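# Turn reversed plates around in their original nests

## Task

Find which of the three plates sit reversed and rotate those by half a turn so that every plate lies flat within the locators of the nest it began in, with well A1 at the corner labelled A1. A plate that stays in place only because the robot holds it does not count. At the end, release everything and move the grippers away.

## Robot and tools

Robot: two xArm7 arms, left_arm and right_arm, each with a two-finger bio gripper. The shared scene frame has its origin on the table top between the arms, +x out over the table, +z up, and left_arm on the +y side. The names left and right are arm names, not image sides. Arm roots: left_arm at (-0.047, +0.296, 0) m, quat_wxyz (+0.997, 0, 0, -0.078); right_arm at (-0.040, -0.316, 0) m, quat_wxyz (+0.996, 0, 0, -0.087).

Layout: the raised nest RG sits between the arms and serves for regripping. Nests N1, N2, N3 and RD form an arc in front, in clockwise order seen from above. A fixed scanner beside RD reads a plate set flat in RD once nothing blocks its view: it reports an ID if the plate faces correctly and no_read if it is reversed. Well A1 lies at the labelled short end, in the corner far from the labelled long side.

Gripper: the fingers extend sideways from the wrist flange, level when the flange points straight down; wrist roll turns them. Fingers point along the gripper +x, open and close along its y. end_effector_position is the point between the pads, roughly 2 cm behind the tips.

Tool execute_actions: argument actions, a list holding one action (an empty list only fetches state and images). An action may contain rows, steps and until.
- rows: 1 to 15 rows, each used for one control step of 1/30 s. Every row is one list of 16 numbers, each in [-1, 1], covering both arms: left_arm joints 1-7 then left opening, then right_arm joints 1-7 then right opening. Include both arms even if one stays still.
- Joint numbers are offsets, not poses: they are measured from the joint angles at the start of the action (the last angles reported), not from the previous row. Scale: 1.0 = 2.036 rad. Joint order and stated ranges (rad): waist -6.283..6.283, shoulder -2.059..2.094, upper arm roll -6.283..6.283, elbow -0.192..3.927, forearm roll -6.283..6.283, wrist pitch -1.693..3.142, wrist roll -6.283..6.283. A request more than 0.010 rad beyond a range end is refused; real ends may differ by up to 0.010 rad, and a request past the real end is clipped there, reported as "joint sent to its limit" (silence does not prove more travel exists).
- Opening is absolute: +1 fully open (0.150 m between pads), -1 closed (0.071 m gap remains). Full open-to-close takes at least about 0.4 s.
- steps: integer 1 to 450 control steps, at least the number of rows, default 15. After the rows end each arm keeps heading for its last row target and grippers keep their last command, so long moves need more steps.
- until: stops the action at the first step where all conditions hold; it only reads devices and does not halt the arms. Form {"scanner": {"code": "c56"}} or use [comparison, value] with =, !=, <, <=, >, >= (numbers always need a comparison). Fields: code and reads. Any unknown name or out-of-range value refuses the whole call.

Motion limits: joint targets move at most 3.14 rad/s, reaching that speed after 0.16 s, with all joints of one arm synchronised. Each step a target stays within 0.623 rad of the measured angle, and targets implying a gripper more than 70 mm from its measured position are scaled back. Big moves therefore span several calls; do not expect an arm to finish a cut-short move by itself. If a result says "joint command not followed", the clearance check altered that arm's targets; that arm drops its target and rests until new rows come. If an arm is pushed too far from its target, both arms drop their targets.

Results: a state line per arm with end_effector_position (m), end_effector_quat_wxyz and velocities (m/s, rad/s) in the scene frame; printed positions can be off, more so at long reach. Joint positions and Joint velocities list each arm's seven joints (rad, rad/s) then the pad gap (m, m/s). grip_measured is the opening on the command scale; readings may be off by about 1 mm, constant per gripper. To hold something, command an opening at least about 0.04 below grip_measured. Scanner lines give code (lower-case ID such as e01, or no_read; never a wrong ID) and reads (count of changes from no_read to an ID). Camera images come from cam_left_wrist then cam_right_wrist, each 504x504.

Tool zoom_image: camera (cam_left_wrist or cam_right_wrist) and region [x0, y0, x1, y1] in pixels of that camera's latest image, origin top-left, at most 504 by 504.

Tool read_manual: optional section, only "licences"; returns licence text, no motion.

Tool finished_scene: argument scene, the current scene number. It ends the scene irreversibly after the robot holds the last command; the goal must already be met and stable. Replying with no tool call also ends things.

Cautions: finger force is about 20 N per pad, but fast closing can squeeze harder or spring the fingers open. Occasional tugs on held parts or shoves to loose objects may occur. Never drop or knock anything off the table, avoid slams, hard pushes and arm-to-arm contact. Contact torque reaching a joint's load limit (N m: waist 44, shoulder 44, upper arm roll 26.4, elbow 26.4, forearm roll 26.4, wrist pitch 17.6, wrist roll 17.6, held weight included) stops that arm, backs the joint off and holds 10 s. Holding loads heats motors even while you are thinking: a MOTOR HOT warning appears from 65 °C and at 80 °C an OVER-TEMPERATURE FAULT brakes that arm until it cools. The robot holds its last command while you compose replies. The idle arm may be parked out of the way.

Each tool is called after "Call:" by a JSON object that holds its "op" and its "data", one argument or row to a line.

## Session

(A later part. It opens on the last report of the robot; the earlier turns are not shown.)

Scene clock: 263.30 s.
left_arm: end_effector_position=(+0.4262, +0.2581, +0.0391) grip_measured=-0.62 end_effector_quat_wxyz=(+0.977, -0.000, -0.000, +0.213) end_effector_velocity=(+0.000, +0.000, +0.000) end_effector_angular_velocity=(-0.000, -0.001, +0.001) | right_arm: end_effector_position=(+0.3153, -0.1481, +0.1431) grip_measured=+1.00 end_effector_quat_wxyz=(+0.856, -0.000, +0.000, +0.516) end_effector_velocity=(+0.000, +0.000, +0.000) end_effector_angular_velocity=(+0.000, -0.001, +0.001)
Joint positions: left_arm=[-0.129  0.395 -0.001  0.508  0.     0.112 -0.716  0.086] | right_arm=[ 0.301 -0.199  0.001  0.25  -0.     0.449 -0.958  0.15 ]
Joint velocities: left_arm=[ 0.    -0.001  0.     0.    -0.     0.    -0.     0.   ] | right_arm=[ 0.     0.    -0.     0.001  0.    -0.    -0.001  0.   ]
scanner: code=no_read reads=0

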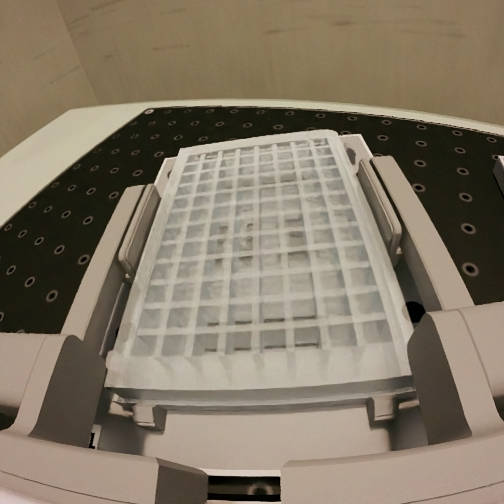

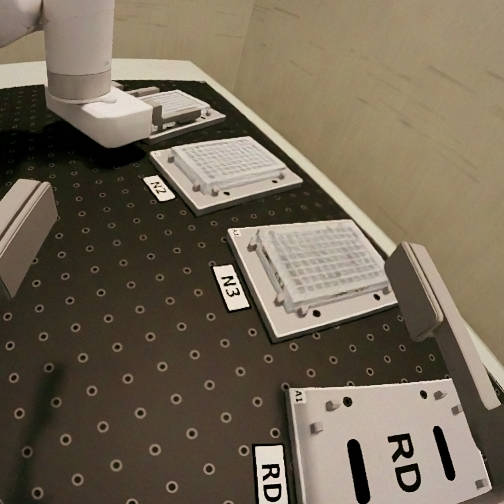

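Call:
{"op": "execute_actions", "data": {
  "actions": [
    {"rows": [[0,0,0,0,0,0,0,-0.55, 0,0,0,0,0,0,0,1],[0,0,0,0,0,0,0,-0.52, 0,0,0,0,0,0,0,1],[0,0,0,0,0,0,0,-0.52, 0,0,0,0,0,0,0,1],[0,0,0,0,0,0,0,-0.52, 0,0,0,0,0,0,0,1],[-0.0006,-0.0085,0.0003,-0.0014,0,0.0072,-0.0007,-0.52, 0,0,0,0,0,0,0,1]], "steps": 14}
  ]
}}

Call:
{"op": "execute_actions", "data": {
  "actions": [
    {"rows": [[0,0,0,0,0,0,0,-0.56, 0,0,0,0,0,0,0,1],[0,0,0,0,0,0,0,-0.59, 0,0,0,0,0,0,0,1],[0,0,0,0,0,0,0,-0.62, 0,0,0,0,0,0,0,1],[0,0,0,0,0,0,0,-0.64, 0,0,0,0,0,0,0,1],[0,0,0,0,0,0,0,-0.66, 0,0,0,0,0,0,0,1],[0,0,0,0,0,0,0,-0.68, 0,0,0,0,0,0,0,1],[0,0,0,0,0,0,0,-0.70, 0,0,0,0,0,0,0,1],[0,0,0,0,0,0,0,-0.72, 0,0,0,0,0,0,0,1],[0,0,0,0,0,0,0,-0.75, 0,0,0,0,0,0,0,1],[0,0,0,0,0,0,0,-0.78, 0,0,0,0,0,0,0,1],[0,0,0,0,0,0,0,-0.82, 0,0,0,0,0,0,0,1]], "steps": 14}
  ]
}}

Scene clock: 298.70 s.
left_arm: end_effector_position=(+0.4264, +0.2584, +0.0433) grip_measured=-0.52 end_effector_quat_wxyz=(+0.977, +0.000, -0.000, +0.214) end_effector_velocity=(-0.001, -0.003, +0.001) end_effector_angular_velocity=(-0.000, +0.004, -0.007) | right_arm: end_effector_position=(+0.3153, -0.1481, +0.1431) grip_measured=+1.00 end_effector_quat_wxyz=(+0.856, -0.000, +0.000, +0.516) end_effector_velocity=(+0.000, +0.000, +0.000) end_effector_angular_velocity=(+0.000, -0.001, +0.000)
Joint positions: left_arm=[-0.13   0.379  0.     0.505  0.     0.126 -0.717  0.09 ] | right_arm=[ 0.301 -0.199  0.001  0.25  -0.     0.449 -0.958  0.15 ]
Joint velocities: left_arm=[-0.002 -0.006 -0.003 -0.002  0.001  0.008  0.001  0.   ] | right_arm=[-0.     0.     0.     0.001  0.    -0.    -0.     0.   ]
scanner: code=no_read reads=0

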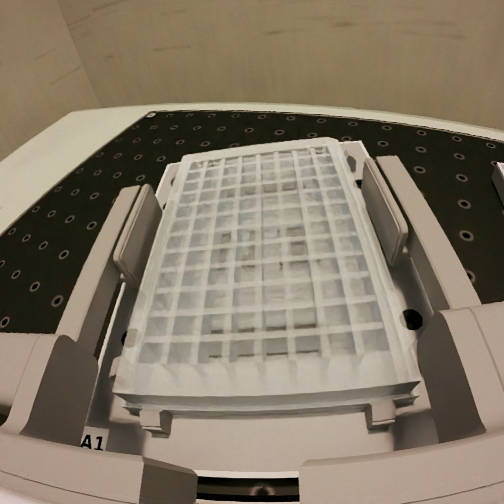

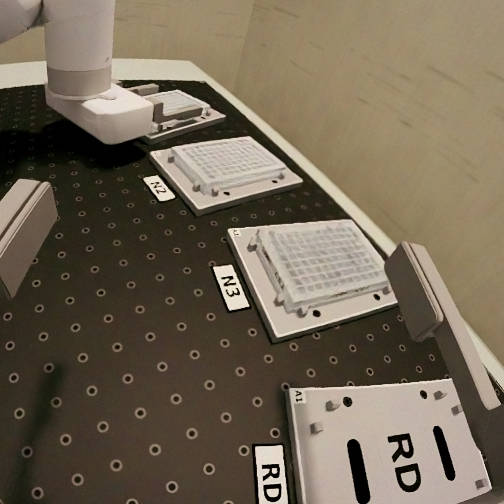

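Scene clock: 299.17 s.
left_arm: end_effector_position=(+0.4264, +0.2582, +0.0434) grip_measured=-0.70 end_effector_quat_wxyz=(+0.977, +0.000, -0.000, +0.214) end_effector_velocity=(-0.000, -0.001, +0.000) end_effector_angular_velocity=(-0.000, +0.000, -0.002) | right_arm: end_effector_position=(+0.3153, -0.1481, +0.1431) grip_measured=+1.00 end_effector_quat_wxyz=(+0.856, -0.000, +0.000, +0.516) end_effector_velocity=(+0.000, +0.000, +0.000) end_effector_angular_velocity=(-0.000, -0.001, -0.001)
Joint positions: left_arm=[-0.13   0.379  0.     0.505  0.     0.126 -0.717  0.083] | right_arm=[ 0.301 -0.199  0.001  0.25  -0.     0.449 -0.958  0.15 ]
Joint velocities: left_arm=[-0.001 -0.001 -0.001 -0.     0.     0.    -0.     0.   ] | right_arm=[-0.    -0.     0.001  0.001 -0.     0.001  0.002  0.   ]
scanner: code=no_read reads=0

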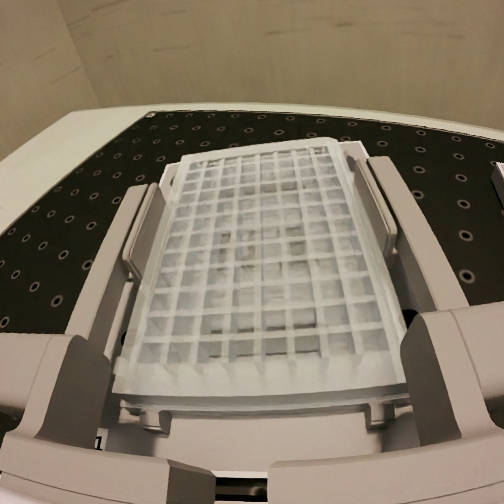

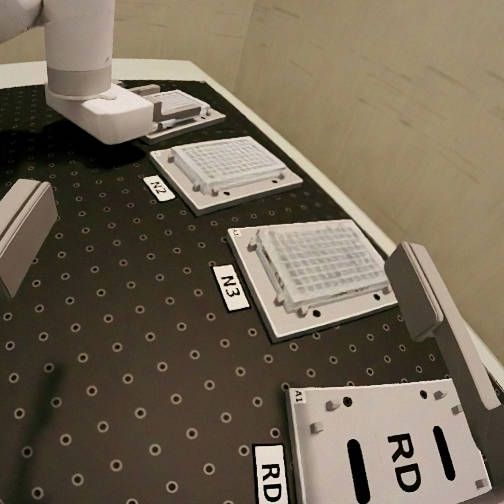

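Call:
{"op": "zoom_image", "data": {
  "camera": "cam_left_wrist",
  "region": [100, 370, 268, 490]
}}

Call:
{"op": "zoom_image", "data": {
  "camera": "cam_left_wrist",
  "region": [268, 370, 436, 490]
}}

Call:
{"op": "zoom_image", "data": {
  "camera": "cam_left_wrist",
  "region": [100, 120, 420, 300]
}}

Region (100, 370, 268, 490) of cam_left_wrist's 504x504 image, scaled by 3.000, with more detail than that image has; it fills the top 360 rows of this view, and the rest is white.

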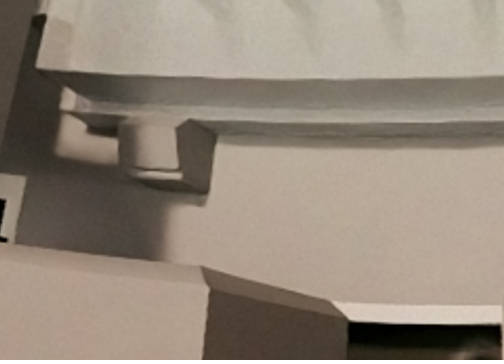

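Region (268, 370, 436, 490) of cam_left_wrist's 504x504 image, scaled by 3.000, with more detail than that image has; it fills the top 360 rows of this view, and the rest is white.

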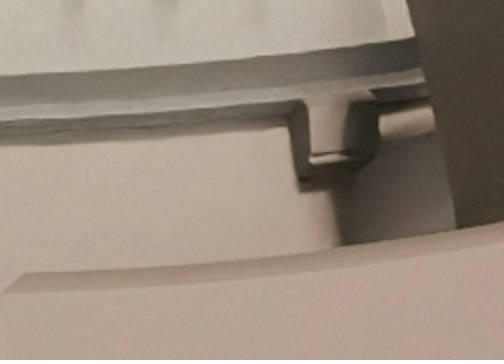

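Region (100, 120, 420, 300) of cam_left_wrist's 504x504 image, scaled by 1.575, with more detail than that image has; it fills the top 284 rows of this view, and the rest is white.

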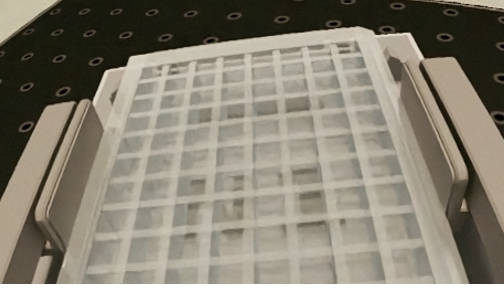

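Call:
{"op": "execute_actions", "data": {
  "actions": [
    {"rows": [[0,-0.003,0,-0.0006,0,0.0024,0,-0.82, 0,0,0,0,0,0,0,1],[0,-0.007,0,-0.0015,0,0.0055,0,-0.82, 0,0,0,0,0,0,0,1],[0,-0.012,0,-0.0026,0,0.0094,0,-0.82, 0,0,0,0,0,0,0,1],[0,-0.017,0,-0.0036,0,0.0134,0,-0.82, 0,0,0,0,0,0,0,1],[0,-0.022,0,-0.0047,0,0.0173,0,-0.82, 0,0,0,0,0,0,0,1],[0,-0.0273,0,-0.0058,0,0.0215,0,-0.82, 0,0,0,0,0,0,0,1]], "steps": 16}
  ]
}}

Call:
{"op": "zoom_image", "data": {
  "camera": "cam_left_wrist",
  "region": [100, 370, 268, 490]
}}

Call:
{"op": "zoom_image", "data": {
  "camera": "cam_left_wrist",
  "region": [268, 370, 436, 490]
}}

Scene clock: 312.53 s.
left_arm: end_effector_position=(+0.4263, +0.2585, +0.0569) grip_measured=-0.70 end_effector_quat_wxyz=(+0.977, +0.000, +0.000, +0.214) end_effector_velocity=(-0.000, -0.003, +0.001) end_effector_angular_velocity=(-0.001, +0.001, -0.009) | right_arm: end_effector_position=(+0.3153, -0.1481, +0.1431) grip_measured=+1.00 end_effector_quat_wxyz=(+0.856, -0.000, +0.000, +0.516) end_effector_velocity=(+0.000, -0.000, -0.000) end_effector_angular_velocity=(+0.000, +0.000, -0.001)
Joint positions: left_arm=[-0.13   0.324  0.001  0.493  0.     0.17  -0.717  0.083] | right_arm=[ 0.301 -0.199  0.001  0.25  -0.     0.449 -0.958  0.15 ]
Joint velocities: left_arm=[-0.002 -0.006 -0.004 -0.001  0.002  0.007  0.002  0.   ] | right_arm=[ 0. -0. -0. -0.  0. -0.  0.  0.]
scanner: code=no_read reads=0

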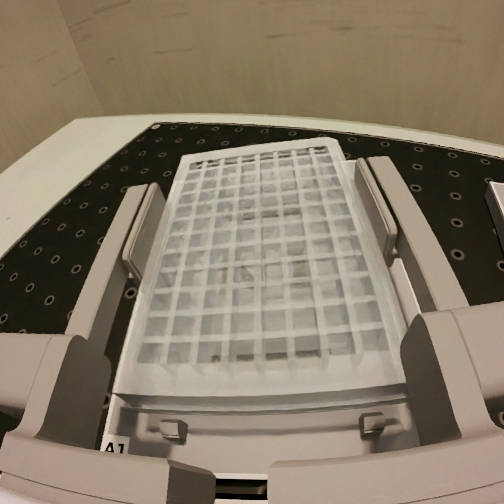

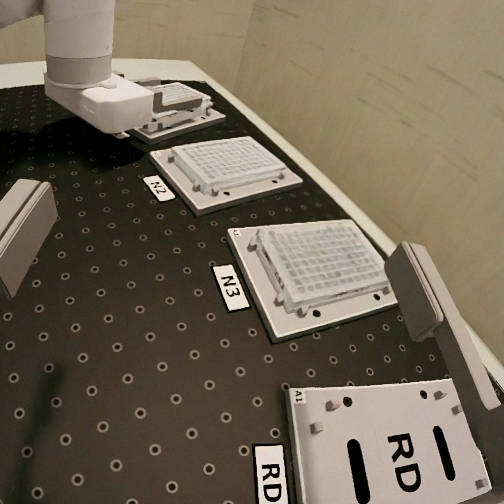

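Region (100, 370, 268, 490) of cam_left_wrist's 504x504 image, scaled by 3.000, with more detail than that image has; it fills the top 360 rows of this view, and the rest is white.

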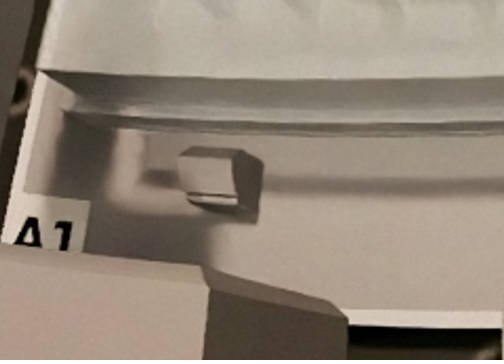

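Region (268, 370, 436, 490) of cam_left_wrist's 504x504 image, scaled by 3.000, with more detail than that image has; it fills the top 360 rows of this view, and the rest is white.

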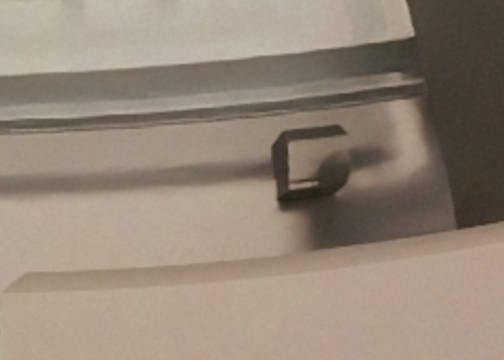

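Call:
{"op": "zoom_image", "data": {
  "camera": "cam_left_wrist",
  "region": [140, 120, 392, 240]
}}

Region (140, 120, 392, 240) of cam_left_wrist's 504x504 image, scaled by 2.000, with more detail than that image has; it fills the top 240 rows of this view, and the rest is white.

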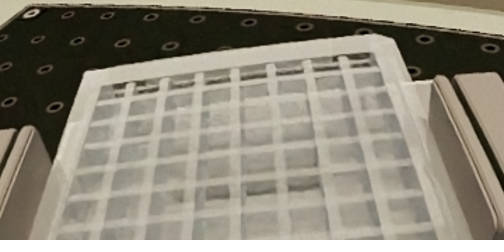

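Call:
{"op": "execute_actions", "data": {
  "actions": [
    {"rows": [[0.0079,0.0057,0,0.022,0,0.0163,-0.02,-0.82, 0,0,0,0,0,0,0,1],[0.0157,0.0115,0,0.0441,0,0.0325,-0.05,-0.82, 0,0,0,0,0,0,0,1],[0.0236,0.0172,0,0.0662,0,0.0488,-0.09,-0.82, 0,0,0,0,0,0,0,1],[0.0314,0.0229,0,0.0882,0,0.0651,-0.14,-0.82, 0,0,0,0,0,0,0,1],[0.0393,0.0287,0,0.1103,0,0.0814,-0.19,-0.82, 0,0,0,0,0,0,0,1],[0.0472,0.0344,0,0.1323,0,0.0976,-0.24,-0.82, 0,0,0,0,0,0,0,1],[0.055,0.0401,0,0.1544,0,0.1139,-0.29,-0.82, 0,0,0,0,0,0,0,1],[0.0629,0.0458,0,0.1764,0,0.1302,-0.34,-0.82, 0,0,0,0,0,0,0,1],[0.0707,0.0516,0,0.1985,0,0.1464,-0.39,-0.82, 0,0,0,0,0,0,0,1],[0.0786,0.0573,-0.0005,0.2205,0,0.1627,-0.6925,-0.82, 0,0,0,0,0,0,0,1]], "steps": 26}
  ]
}}

Scene clock: 349.20 s.
left_arm: end_effector_position=(+0.3698, +0.3705, +0.0996) grip_measured=-0.70 end_effector_quat_wxyz=(+0.548, +0.000, +0.000, +0.836) end_effector_velocity=(-0.025, -0.011, +0.003) end_effector_angular_velocity=(+0.000, -0.005, +0.231) | right_arm: end_effector_position=(+0.3153, -0.1481, +0.1431) grip_measured=+1.00 end_effector_quat_wxyz=(+0.856, -0.000, +0.000, +0.516) end_effector_velocity=(+0.000, +0.000, +0.000) end_effector_angular_velocity=(-0.000, -0.000, +0.000)
Joint positions: left_arm=[ 0.029  0.44  -0.001  0.94   0.     0.5   -2.109  0.083] | right_arm=[ 0.301 -0.199  0.001  0.25  -0.     0.449 -0.958  0.15 ]
Joint velocities: left_arm=[ 0.006  0.004  0.002  0.019  0.     0.01  -0.224  0.   ] | right_arm=[-0.     0.    -0.     0.001 -0.001  0.     0.     0.   ]
scanner: code=no_read reads=0

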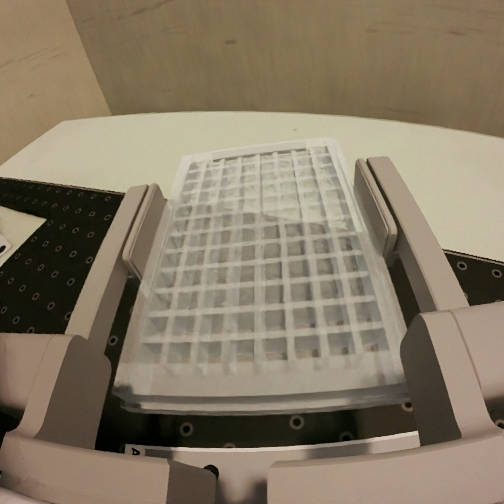

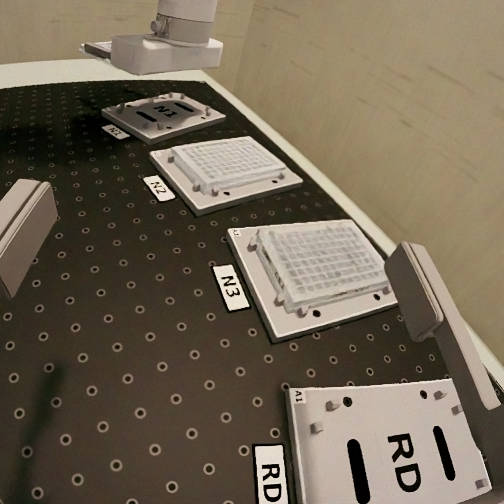

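Call:
{"op": "execute_actions", "data": {
  "actions": [
    {"rows": [[0.0041,0.0093,0,0.0146,0,0.0053,-0.03,-0.82, 0,0,0,0,0,0,0,1],[0.0098,0.0223,0,0.0351,0,0.0128,-0.06,-0.82, 0,0,0,0,0,0,0,1],[0.0164,0.0372,0,0.0585,0,0.0213,-0.10,-0.82, 0,0,0,0,0,0,0,1],[0.0229,0.0521,0,0.0818,0,0.0298,-0.15,-0.82, 0,0,0,0,0,0,0,1],[0.0295,0.067,0,0.1052,0,0.0383,-0.2,-0.82, 0,0,0,0,0,0,0,1],[0.036,0.0818,0,0.1286,0,0.0468,-0.25,-0.82, 0,0,0,0,0,0,0,1],[0.0426,0.0967,0,0.152,0,0.0553,-0.3,-0.82, 0,0,0,0,0,0,0,1],[0.0491,0.1116,0,0.1754,0,0.0638,-0.35,-0.82, 0,0,0,0,0,0,0,1],[0.0557,0.1265,0,0.1988,0,0.0724,-0.4,-0.82, 0,0,0,0,0,0,0,1],[0.0622,0.1414,0,0.2221,0,0.0809,-0.45,-0.82, 0,0,0,0,0,0,0,1],[0.0688,0.1562,0,0.2455,0,0.0894,-0.5,-0.82, 0,0,0,0,0,0,0,1],[0.0753,0.1711,0,0.2689,0,0.0979,-0.55,-0.82, 0,0,0,0,0,0,0,1],[0.0819,0.186,0.0005,0.2923,0,0.1064,-0.6993,-0.82, 0,0,0,0,0,0,0,1]], "steps": 24}
  ]
}}

Scene clock: 365.73 s.
left_arm: end_effector_position=(+0.4225, +0.2615, +0.0751) grip_measured=-0.70 end_effector_quat_wxyz=(-0.195, +0.001, +0.000, +0.981) end_effector_velocity=(+0.046, -0.063, -0.000) end_effector_angular_velocity=(-0.008, -0.008, +0.477) | right_arm: end_effector_position=(+0.3153, -0.1481, +0.1431) grip_measured=+1.00 end_effector_quat_wxyz=(+0.856, -0.000, +0.000, +0.516) end_effector_velocity=(+0.000, +0.000, +0.000) end_effector_angular_velocity=(-0.000, -0.000, +0.000)
Joint positions: left_arm=[ 0.193  0.814 -0.001  1.526  0.     0.714 -3.496  0.083] | right_arm=[ 0.301 -0.199  0.001  0.25  -0.     0.449 -0.958  0.15 ]
Joint velocities: left_arm=[ 0.015  0.051 -0.013  0.095 -0.     0.037 -0.471  0.   ] | right_arm=[ 0.     0.    -0.     0.001 -0.     0.    -0.     0.   ]
scanner: code=no_read reads=0

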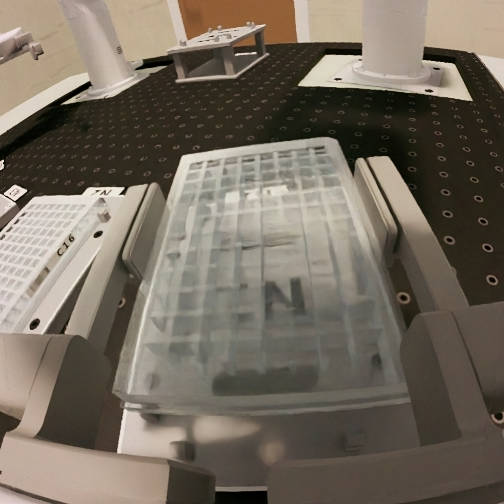

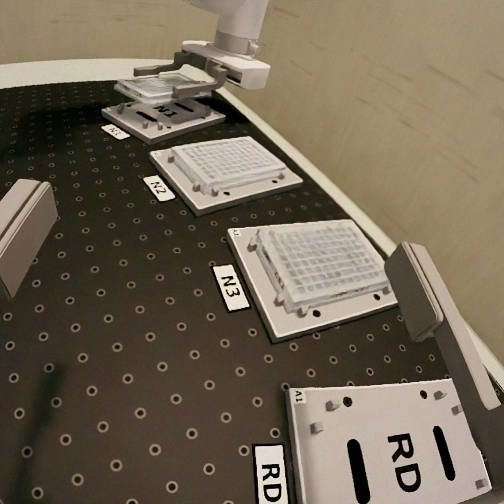

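Call:
{"op": "execute_actions", "data": {
  "actions": [
    {"rows": [[0.0014,0.0182,0.0005,0.0085,0,-0.0107,-0.0181,-0.82, 0,0,0,0,0,0,0,1]], "steps": 14}
  ]
}}

Call:
{"op": "zoom_image", "data": {
  "camera": "cam_left_wrist",
  "region": [100, 370, 268, 490]
}}

Call:
{"op": "zoom_image", "data": {
  "camera": "cam_left_wrist",
  "region": [268, 370, 436, 490]
}}

Call:
{"op": "zoom_image", "data": {
  "camera": "cam_left_wrist",
  "region": [140, 120, 392, 240]
}}

Scene clock: 374.50 s.
left_arm: end_effector_position=(+0.4271, +0.2584, +0.0606) grip_measured=-0.70 end_effector_quat_wxyz=(-0.215, -0.001, -0.000, +0.977) end_effector_velocity=(-0.001, +0.001, -0.001) end_effector_angular_velocity=(-0.000, +0.002, +0.001) | right_arm: end_effector_position=(+0.3153, -0.1481, +0.1431) grip_measured=+1.00 end_effector_quat_wxyz=(+0.856, -0.000, +0.000, +0.516) end_effector_velocity=(-0.000, +0.000, -0.000) end_effector_angular_velocity=(-0.000, -0.000, +0.001)
Joint positions: left_arm=[ 0.196  0.85   0.     1.544  0.     0.692 -3.533  0.083] | right_arm=[ 0.301 -0.199  0.001  0.25  -0.     0.449 -0.958  0.15 ]
Joint velocities: left_arm=[ 0.001  0.002  0.    -0.001 -0.    -0.002  0.     0.   ] | right_arm=[-0.    -0.    -0.    -0.001 -0.001 -0.001 -0.     0.   ]
scanner: code=no_read reads=0

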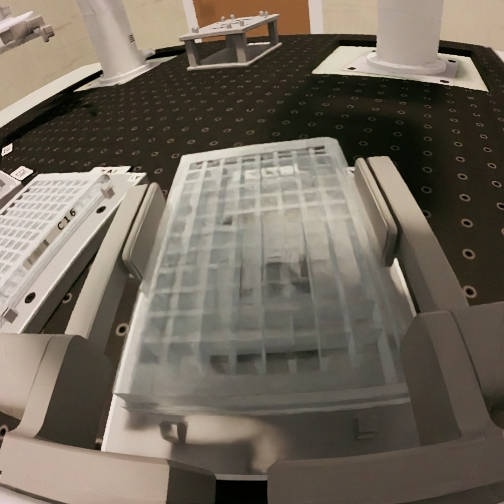

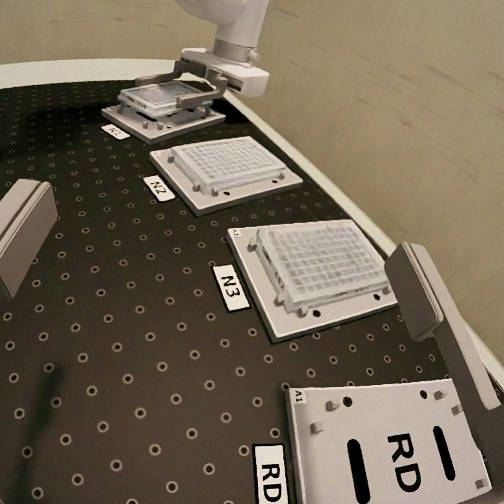

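Region (100, 370, 268, 490) of cam_left_wrist's 504x504 image, scaled by 3.000, with more detail than that image has; it fills the top 360 rows of this view, and the rest is white.

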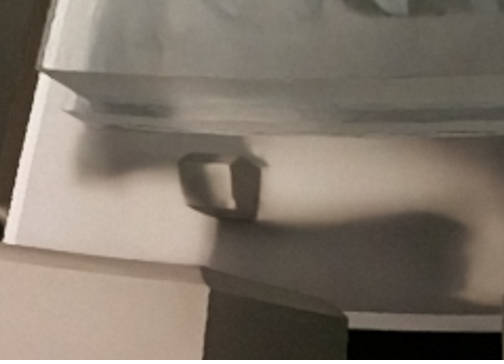

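Region (268, 370, 436, 490) of cam_left_wrist's 504x504 image, scaled by 3.000, with more detail than that image has; it fills the top 360 rows of this view, and the rest is white.

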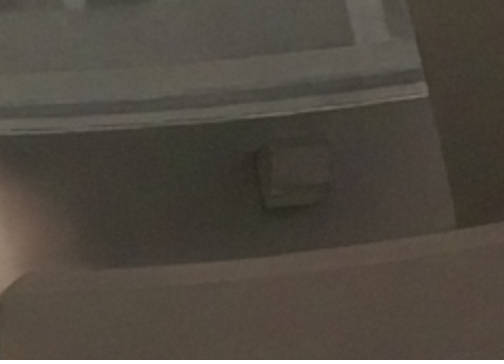

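Region (140, 120, 392, 240) of cam_left_wrist's 504x504 image, scaled by 2.000, with more detail than that image has; it fills the top 240 rows of this view, and the rest is white.

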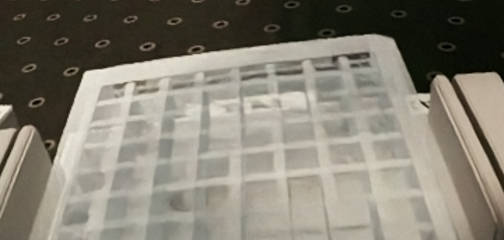

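Call:
{"op": "zoom_image", "data": {
  "camera": "cam_right_wrist",
  "region": [95, 60, 235, 150]
}}

Call:
{"op": "zoom_image", "data": {
  "camera": "cam_left_wrist",
  "region": [310, 130, 390, 200]
}}

Call:
{"op": "zoom_image", "data": {
  "camera": "cam_left_wrist",
  "region": [140, 150, 220, 220]
}}

Region (95, 60, 235, 150) of cam_right_wrist's 504x504 image, scaled by 3.600, with more detail than that image has; it fills the top 324 rows of this view, and the rest is white.

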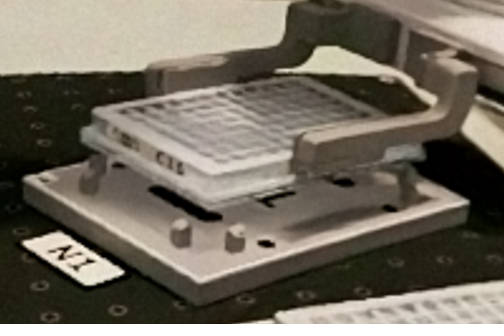

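Region (310, 130, 390, 200) of cam_left_wrist's 504x504 image, scaled by 6.300, with more detail than that image has; it fills the top 441 rows of this view, and the rest is white.

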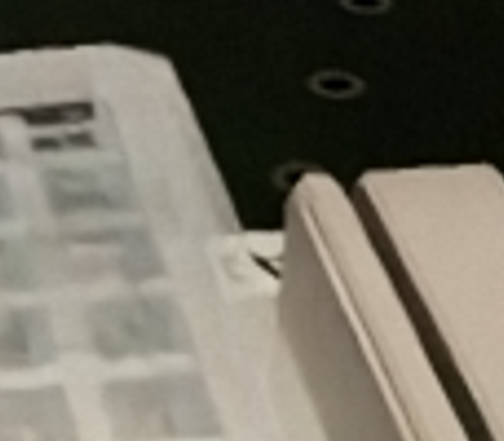

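Region (140, 150, 220, 220) of cam_left_wrist's 504x504 image, scaled by 6.300, with more detail than that image has; it fills the top 441 rows of this view, and the rest is white.

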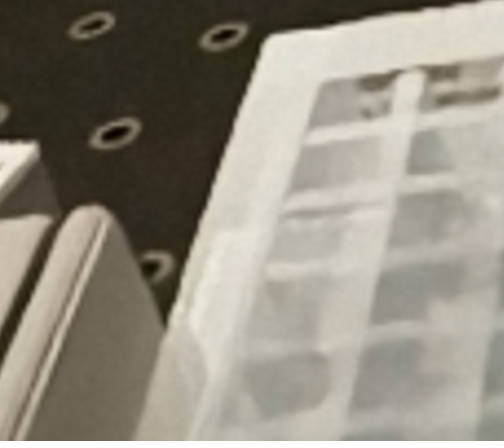

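Call:
{"op": "execute_actions", "data": {
  "actions": [
    {"rows": [[-0.0003,0.0025,0,0.0002,0,-0.0045,0.0012,-0.82, 0,0,0,0,0,0,0,1],[-0.00057,0.005,0,0.0004,0,-0.008,0.00236,-0.82, 0,0,0,0,0,0,0,1],[-0.00057,0.00735,0,0.00068,0,-0.01061,0.00236,-0.82, 0,0,0,0,0,0,0,1]], "steps": 14}
  ]
}}

Call:
{"op": "zoom_image", "data": {
  "camera": "cam_left_wrist",
  "region": [100, 370, 268, 490]
}}

Call:
{"op": "zoom_image", "data": {
  "camera": "cam_left_wrist",
  "region": [268, 370, 436, 490]
}}

Call:
{"op": "zoom_image", "data": {
  "camera": "cam_left_wrist",
  "region": [140, 120, 392, 240]
}}

Scene clock: 399.37 s.
left_arm: end_effector_position=(+0.4274, +0.2585, +0.0527) grip_measured=-0.70 end_effector_quat_wxyz=(-0.212, -0.005, +0.001, +0.977) end_effector_velocity=(+0.001, -0.001, +0.000) end_effector_angular_velocity=(-0.002, -0.005, +0.001) | right_arm: end_effector_position=(+0.3153, -0.1481, +0.1431) grip_measured=+1.00 end_effector_quat_wxyz=(+0.856, -0.000, +0.000, +0.516) end_effector_velocity=(-0.000, -0.000, -0.000) end_effector_angular_velocity=(-0.000, +0.000, -0.000)
Joint positions: left_arm=[ 0.195  0.865  0.     1.546  0.     0.671 -3.528  0.083] | right_arm=[ 0.301 -0.199  0.001  0.25  -0.     0.449 -0.958  0.15 ]
Joint velocities: left_arm=[-0.    -0.    -0.     0.002 -0.003 -0.003  0.     0.   ] | right_arm=[-0.     0.     0.    -0.    -0.    -0.     0.001  0.   ]
scanner: code=no_read reads=0

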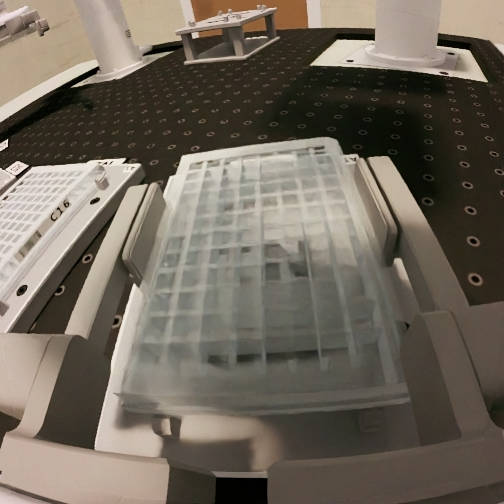

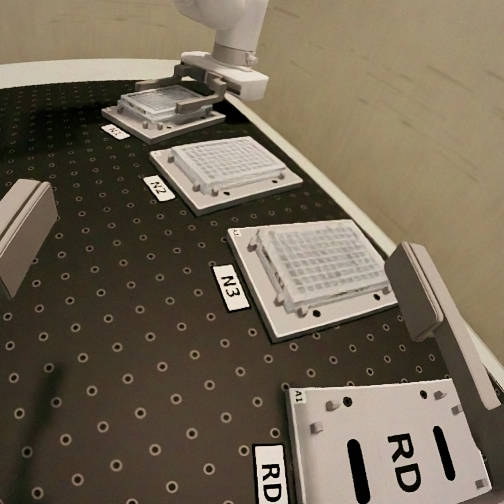

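Region (100, 370, 268, 490) of cam_left_wrist's 504x504 image, scaled by 3.000, with more detail than that image has; it fills the top 360 rows of this view, and the rest is white.

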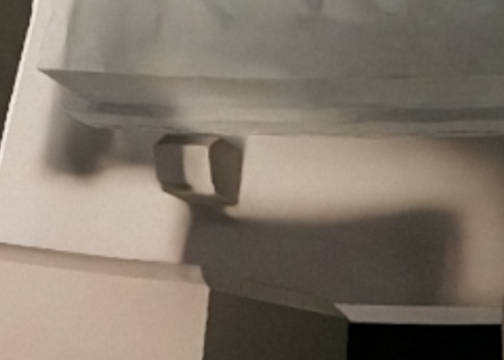

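Region (268, 370, 436, 490) of cam_left_wrist's 504x504 image, scaled by 3.000, with more detail than that image has; it fills the top 360 rows of this view, and the rest is white.

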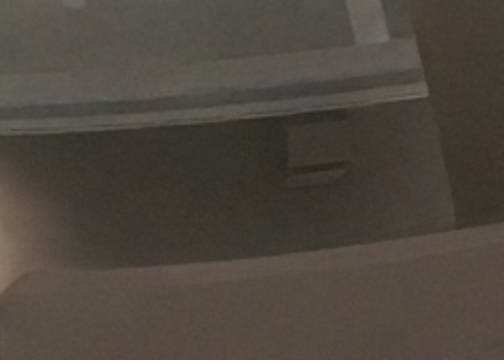

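Region (140, 120, 392, 240) of cam_left_wrist's 504x504 image, scaled by 2.000, with more detail than that image has; it fills the top 240 rows of this view, and the rest is white.

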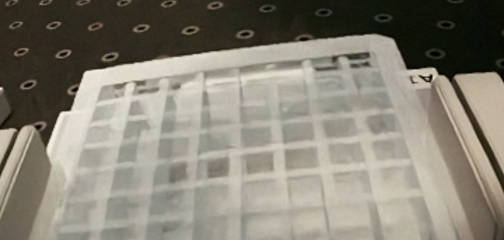

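Call:
{"op": "execute_actions", "data": {
  "actions": [
    {"rows": [[0,0.0011,0,0.0001,0,-0.0009,0,-0.82, 0,0,0,0,0,0,0,1],[0,0.0022,0,0.0003,0,-0.0018,0,-0.82, 0,0,0,0,0,0,0,1],[0,0.0033,0,0.0006,0,-0.0027,0,-0.82, 0,0,0,0,0,0,0,1],[0,0.0044,0,0.0008,0,-0.0035,0,-0.82, 0,0,0,0,0,0,0,1],[0,0.0055,0,0.0011,0,-0.0044,0,-0.82, 0,0,0,0,0,0,0,1],[0,0.0066,0,0.0013,0,-0.0052,0,-0.82, 0,0,0,0,0,0,0,1],[0,0.0077,0,0.0016,0,-0.0061,0,-0.82, 0,0,0,0,0,0,0,1],[0,0.00875,0,0.0018,0,-0.00695,0,-0.82, 0,0,0,0,0,0,0,1]], "steps": 17}
  ]
}}

Call:
{"op": "zoom_image", "data": {
  "camera": "cam_left_wrist",
  "region": [100, 370, 268, 490]
}}

Call:
{"op": "zoom_image", "data": {
  "camera": "cam_left_wrist",
  "region": [100, 120, 420, 300]
}}

Call:
{"op": "zoom_image", "data": {
  "camera": "cam_right_wrist",
  "region": [95, 60, 235, 150]
}}

Scene clock: 409.07 s.
left_arm: end_effector_position=(+0.4270, +0.2582, +0.0444) grip_measured=-0.70 end_effector_quat_wxyz=(-0.212, -0.005, +0.001, +0.977) end_effector_velocity=(+0.000, +0.001, -0.001) end_effector_angular_velocity=(+0.000, -0.002, +0.001) | right_arm: end_effector_position=(+0.3153, -0.1481, +0.1431) grip_measured=+1.00 end_effector_quat_wxyz=(+0.856, -0.000, +0.000, +0.516) end_effector_velocity=(+0.000, +0.000, +0.000) end_effector_angular_velocity=(-0.000, -0.000, +0.001)
Joint positions: left_arm=[ 0.195  0.882  0.     1.549 -0.     0.657 -3.529  0.083] | right_arm=[ 0.301 -0.199  0.001  0.25  -0.     0.449 -0.958  0.15 ]
Joint velocities: left_arm=[ 0.001  0.002  0.     0.001 -0.    -0.002  0.    -0.   ] | right_arm=[ 0. -0. -0.  0. -0.  0. -0.  0.]
scanner: code=no_read reads=0

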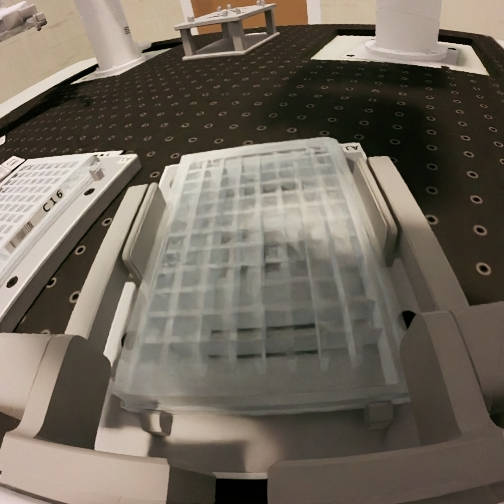

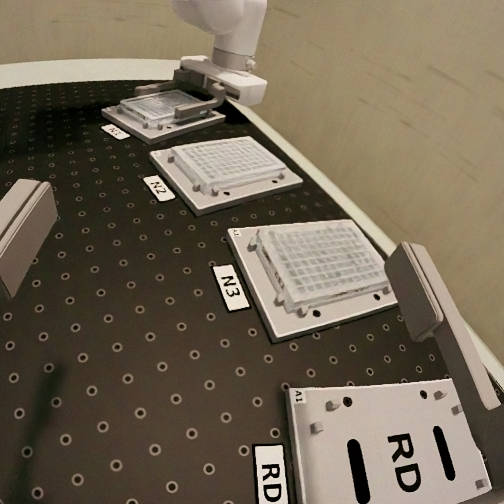

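Region (100, 370, 268, 490) of cam_left_wrist's 504x504 image, scaled by 3.000, with more detail than that image has; it fills the top 360 rows of this view, and the rest is white.

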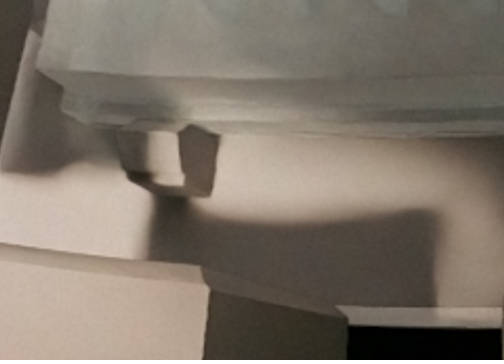

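Region (100, 120, 420, 300) of cam_left_wrist's 504x504 image, scaled by 1.575, with more detail than that image has; it fills the top 284 rows of this view, and the rest is white.

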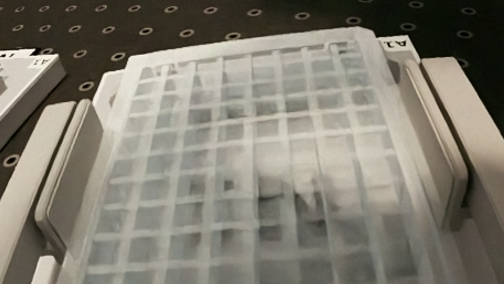

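Region (95, 60, 235, 150) of cam_right_wrist's 504x504 image, scaled by 3.600, with more detail than that image has; it fills the top 324 rows of this view, and the rest is white.

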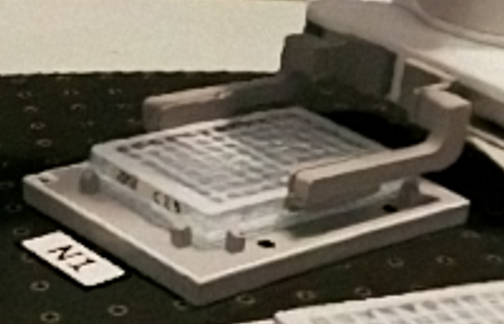

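Call:
{"op": "execute_actions", "data": {
  "actions": [
    {"rows": [[0,0.0009,0,0.0002,0,-0.0007,0,-0.82, 0,0,0,0,0,0,0,1],[0,0.0009,0,0.0002,0,-0.0007,0,-0.82, 0,0,0,0,0,0,0,1],[0,0.0009,0,0.0002,0,-0.0007,0,-0.82, 0,0,0,0,0,0,0,1],[0,0.0009,0,0.0002,0,-0.0007,0,-0.74, 0,0,0,0,0,0,0,1],[0,0.0009,0,0.0002,0,-0.0007,0,-0.69, 0,0,0,0,0,0,0,1],[0,0.0009,0,0.0002,0,-0.0007,0,-0.65, 0,0,0,0,0,0,0,1],[0,0.0009,0,0.0002,0,-0.0007,0,-0.58, 0,0,0,0,0,0,0,1],[0,0.0009,0,0.0002,0,-0.0007,0,-0.48, 0,0,0,0,0,0,0,1],[0,0.0009,0,0.0002,0,-0.0007,0,-0.38, 0,0,0,0,0,0,0,1],[0,-0.004,0,-0.001,0,0.003,0,-0.3, 0,0,0,0,0,0,0,1],[0,-0.01,0,-0.0024,0,0.0078,0,-0.3, 0,0,0,0,0,0,0,1],[0,-0.017,0,-0.004,0,0.0134,0,-0.3, 0,0,0,0,0,0,0,1],[0,-0.024,0,-0.0056,0,0.019,0,-0.3, 0,0,0,0,0,0,0,1],[0,-0.031,0,-0.0072,0,0.0250,0,-0.3, 0,0,0,0,0,0,0,1],[0,-0.034,0,-0.008,0,0.0275,0,-0.3, 0,0,0,0,0,0,0,1]], "steps": 21}
  ]
}}

Call:
{"op": "zoom_image", "data": {
  "camera": "cam_right_wrist",
  "region": [95, 60, 235, 150]
}}

Scene clock: 440.93 s.
left_arm: end_effector_position=(+0.4285, +0.2583, +0.0766) grip_measured=-0.30 end_effector_quat_wxyz=(-0.212, -0.006, +0.001, +0.977) end_effector_velocity=(-0.016, -0.000, +0.007) end_effector_angular_velocity=(-0.001, +0.062, +0.001) | right_arm: end_effector_position=(+0.3153, -0.1481, +0.1431) grip_measured=+1.00 end_effector_quat_wxyz=(+0.856, -0.000, +0.000, +0.516) end_effector_velocity=(+0.000, +0.000, +0.000) end_effector_angular_velocity=(+0.000, +0.000, +0.001)
Joint positions: left_arm=[ 0.195  0.815  0.     1.536  0.     0.709 -3.529  0.099] | right_arm=[ 0.301 -0.199  0.001  0.25  -0.     0.449 -0.958  0.15 ]
Joint velocities: left_arm=[ 0.    -0.026  0.001 -0.038  0.001  0.05  -0.001  0.   ] | right_arm=[ 0.     0.     0.     0.001  0.     0.001 -0.001  0.   ]
scanner: code=no_read reads=0

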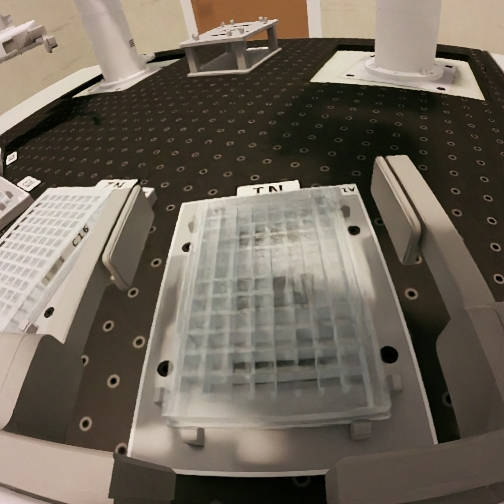

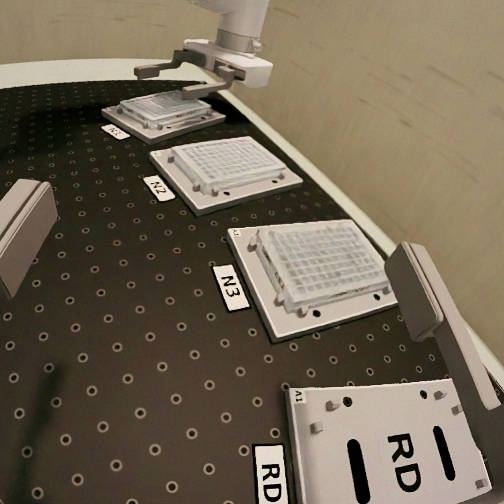

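Region (95, 60, 235, 150) of cam_right_wrist's 504x504 image, scaled by 3.600, with more detail than that image has; it fills the top 324 rows of this view, and the rest is white.

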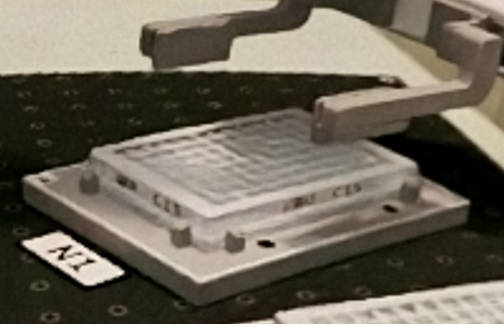

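Call:
{"op": "execute_actions", "data": {
  "actions": [
    {"rows": [[-0.0077,0.0063,0,0.0118,0,0.0057,-0.0012,-0.3, 0,0,0,0,0,0,0,1],[-0.02,0.0163,0,0.0307,0,0.0149,-0.003,-0.3, 0,0,0,0,0,0,0,1],[-0.0354,0.0288,0,0.0543,0,0.0263,-0.0054,-0.3, 0,0,0,0,0,0,0,1],[-0.0524,0.0425,0,0.0803,0,0.0389,-0.0079,-0.3, 0,0,0,0,0,0,0,1],[-0.0693,0.0563,0,0.1062,0,0.0515,-0.0105,-0.3, 0,0,0,0,0,0,0,1],[-0.0863,0.0701,0,0.1322,0,0.0641,-0.013,-0.3, 0,0,0,0,0,0,0,1],[-0.1032,0.0838,0,0.1582,0,0.0766,-0.0156,-0.3, 0,0,0,0,0,0,0,1],[-0.1202,0.0976,0,0.1842,0,0.0892,-0.0182,-0.3, 0,0,0,0,0,0,0,1],[-0.1356,0.1101,0,0.2078,0,0.1007,-0.0205,-0.3, 0,0,0,0,0,0,0,1],[-0.1464,0.1188,0,0.2243,0,0.1087,-0.0221,-0.3, 0,0,0,0,0,0,0,1],[-0.1541,0.1251,0,0.2361,0,0.1144,-0.0233,-0.3, 0,0,0,0,0,0,0,1]], "steps": 24}
  ]
}}

Scene clock: 451.57 s.
left_arm: end_effector_position=(+0.4638, +0.0903, +0.0779) grip_measured=-0.30 end_effector_quat_wxyz=(-0.082, -0.003, -0.000, +0.997) end_effector_velocity=(+0.008, +0.007, +0.002) end_effector_angular_velocity=(+0.013, -0.011, +0.015) | right_arm: end_effector_position=(+0.3153, -0.1481, +0.1431) grip_measured=+1.00 end_effector_quat_wxyz=(+0.856, -0.000, +0.000, +0.516) end_effector_velocity=(+0.000, +0.000, +0.000) end_effector_angular_velocity=(-0.000, +0.000, -0.000)
Joint positions: left_arm=[-0.115  1.067  0.003  2.014  0.     0.941 -3.576  0.099] | right_arm=[ 0.301 -0.199  0.001  0.25  -0.     0.449 -0.958  0.15 ]
Joint velocities: left_arm=[ 0.003  0.012  0.018  0.034 -0.001  0.015 -0.003  0.   ] | right_arm=[0. 0. 0. 0. 0. 0. 0. 0.]
scanner: code=no_read reads=0

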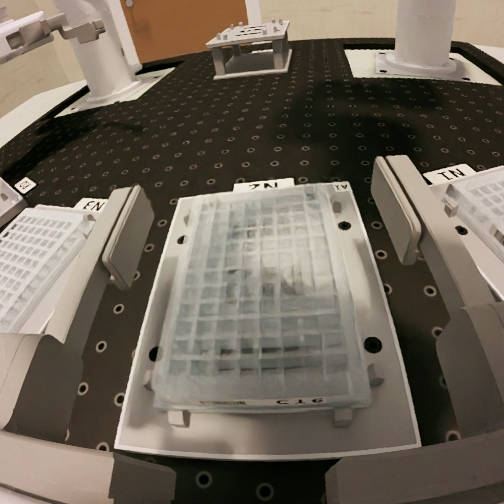

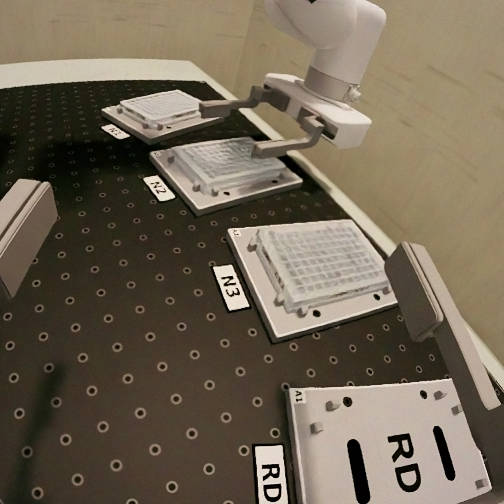

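Call:
{"op": "execute_actions", "data": {
  "actions": [
    {"rows": [[-0.003,0.004,-0.0015,-0.001,0,-0.005,0.001,-0.3, 0,0,0,0,0,0,0,1],[-0.004,0.007,-0.0015,-0.0035,0,-0.01,0.002,-0.3, 0,0,0,0,0,0,0,1],[-0.005,0.01,-0.0015,-0.006,0,-0.015,0.003,-0.3, 0,0,0,0,0,0,0,1],[-0.0059,0.0125,-0.0015,-0.0079,0,-0.0199,0.0036,-0.3, 0,0,0,0,0,0,0,1]], "steps": 8}
  ]
}}

Scene clock: 467.23 s.
left_arm: end_effector_position=(+0.4572, +0.0853, +0.0602) grip_measured=-0.30 end_effector_quat_wxyz=(-0.073, -0.000, +0.000, +0.997) end_effector_velocity=(-0.032, -0.006, -0.073) end_effector_angular_velocity=(+0.013, +0.068, -0.045) | right_arm: end_effector_position=(+0.3153, -0.1481, +0.1431) grip_measured=+1.00 end_effector_quat_wxyz=(+0.856, -0.000, +0.000, +0.516) end_effector_velocity=(-0.000, +0.000, -0.000) end_effector_angular_velocity=(+0.000, +0.000, -0.000)
Joint positions: left_arm=[-0.126  1.09  -0.001  1.999  0.     0.908 -3.57   0.099] | right_arm=[ 0.301 -0.199  0.001  0.25  -0.     0.449 -0.958  0.15 ]
Joint velocities: left_arm=[-0.026  0.089 -0.007 -0.074 -0.    -0.094  0.017  0.   ] | right_arm=[-0.  0.  0. -0.  0.  0.  0.  0.]
scanner: code=no_read reads=0

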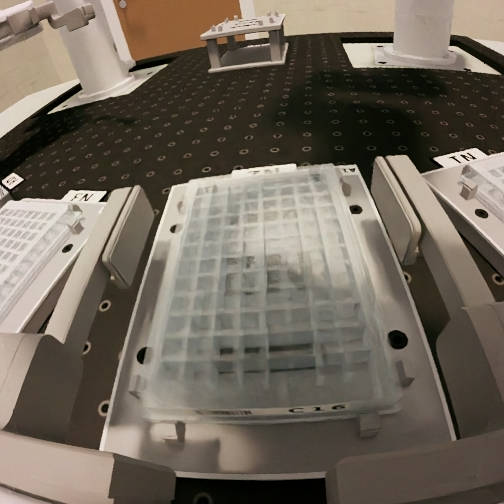

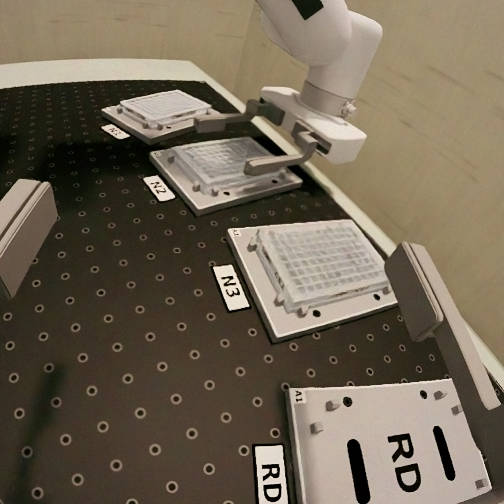

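Call:
{"op": "execute_actions", "data": {
  "actions": []
}}

Call:
{"op": "zoom_image", "data": {
  "camera": "cam_left_wrist",
  "region": [100, 370, 268, 490]
}}

Call:
{"op": "zoom_image", "data": {
  "camera": "cam_left_wrist",
  "region": [268, 370, 436, 490]
}}

Call:
{"op": "zoom_image", "data": {
  "camera": "cam_left_wrist",
  "region": [140, 120, 392, 240]
}}

Scene clock: 470.97 s.
left_arm: end_effector_position=(+0.4570, +0.0851, +0.0576) grip_measured=-0.30 end_effector_quat_wxyz=(-0.072, -0.002, +0.001, +0.997) end_effector_velocity=(-0.000, -0.001, -0.000) end_effector_angular_velocity=(-0.001, +0.001, -0.001) | right_arm: end_effector_position=(+0.3153, -0.1481, +0.1431) grip_measured=+1.00 end_effector_quat_wxyz=(+0.856, -0.000, +0.000, +0.516) end_effector_velocity=(+0.000, +0.000, +0.000) end_effector_angular_velocity=(+0.000, -0.001, -0.000)
Joint positions: left_arm=[-0.127  1.093 -0.     1.997  0.     0.9   -3.568  0.099] | right_arm=[ 0.301 -0.199  0.001  0.25  -0.     0.449 -0.958  0.15 ]
Joint velocities: left_arm=[ 0.     0.    -0.002 -0.    -0.     0.     0.     0.   ] | right_arm=[ 0.    -0.     0.     0.001  0.    -0.     0.001  0.   ]
scanner: code=no_read reads=0

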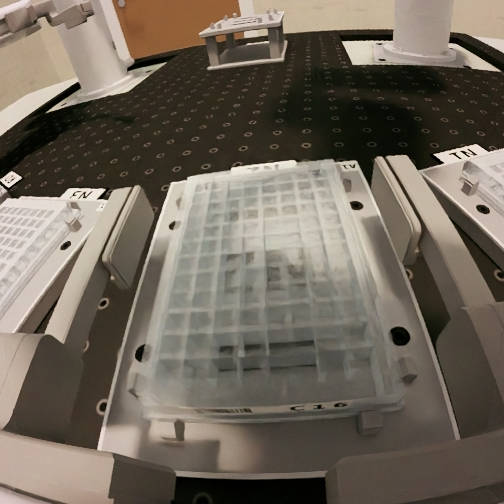

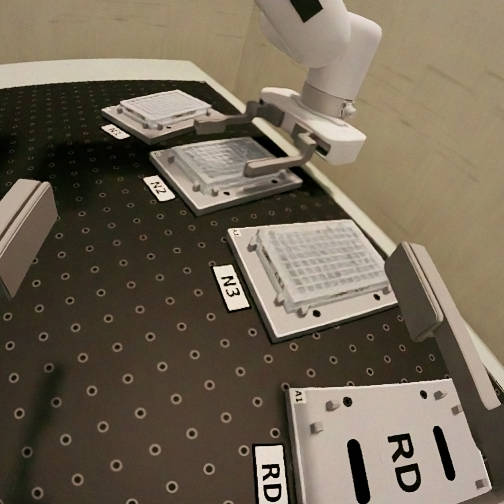

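Region (100, 370, 268, 490) of cam_left_wrist's 504x504 image, scaled by 3.000, with more detail than that image has; it fills the top 360 rows of this view, and the rest is white.

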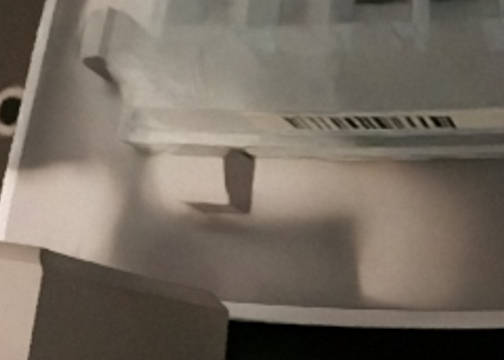

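Region (268, 370, 436, 490) of cam_left_wrist's 504x504 image, scaled by 3.000, with more detail than that image has; it fills the top 360 rows of this view, and the rest is white.

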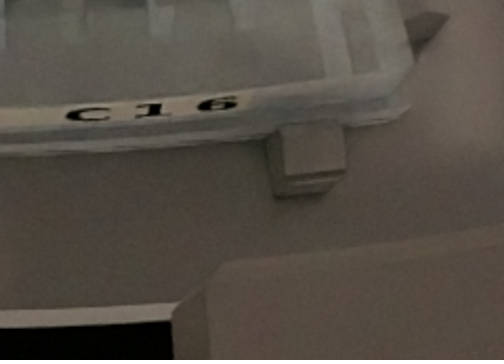

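Region (140, 120, 392, 240) of cam_left_wrist's 504x504 image, scaled by 2.000, with more detail than that image has; it fills the top 240 rows of this view, and the rest is white.

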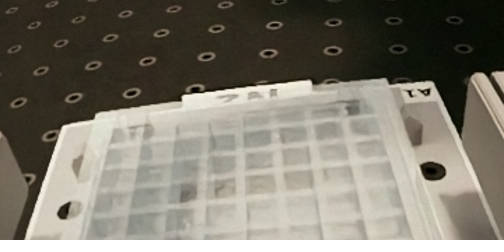

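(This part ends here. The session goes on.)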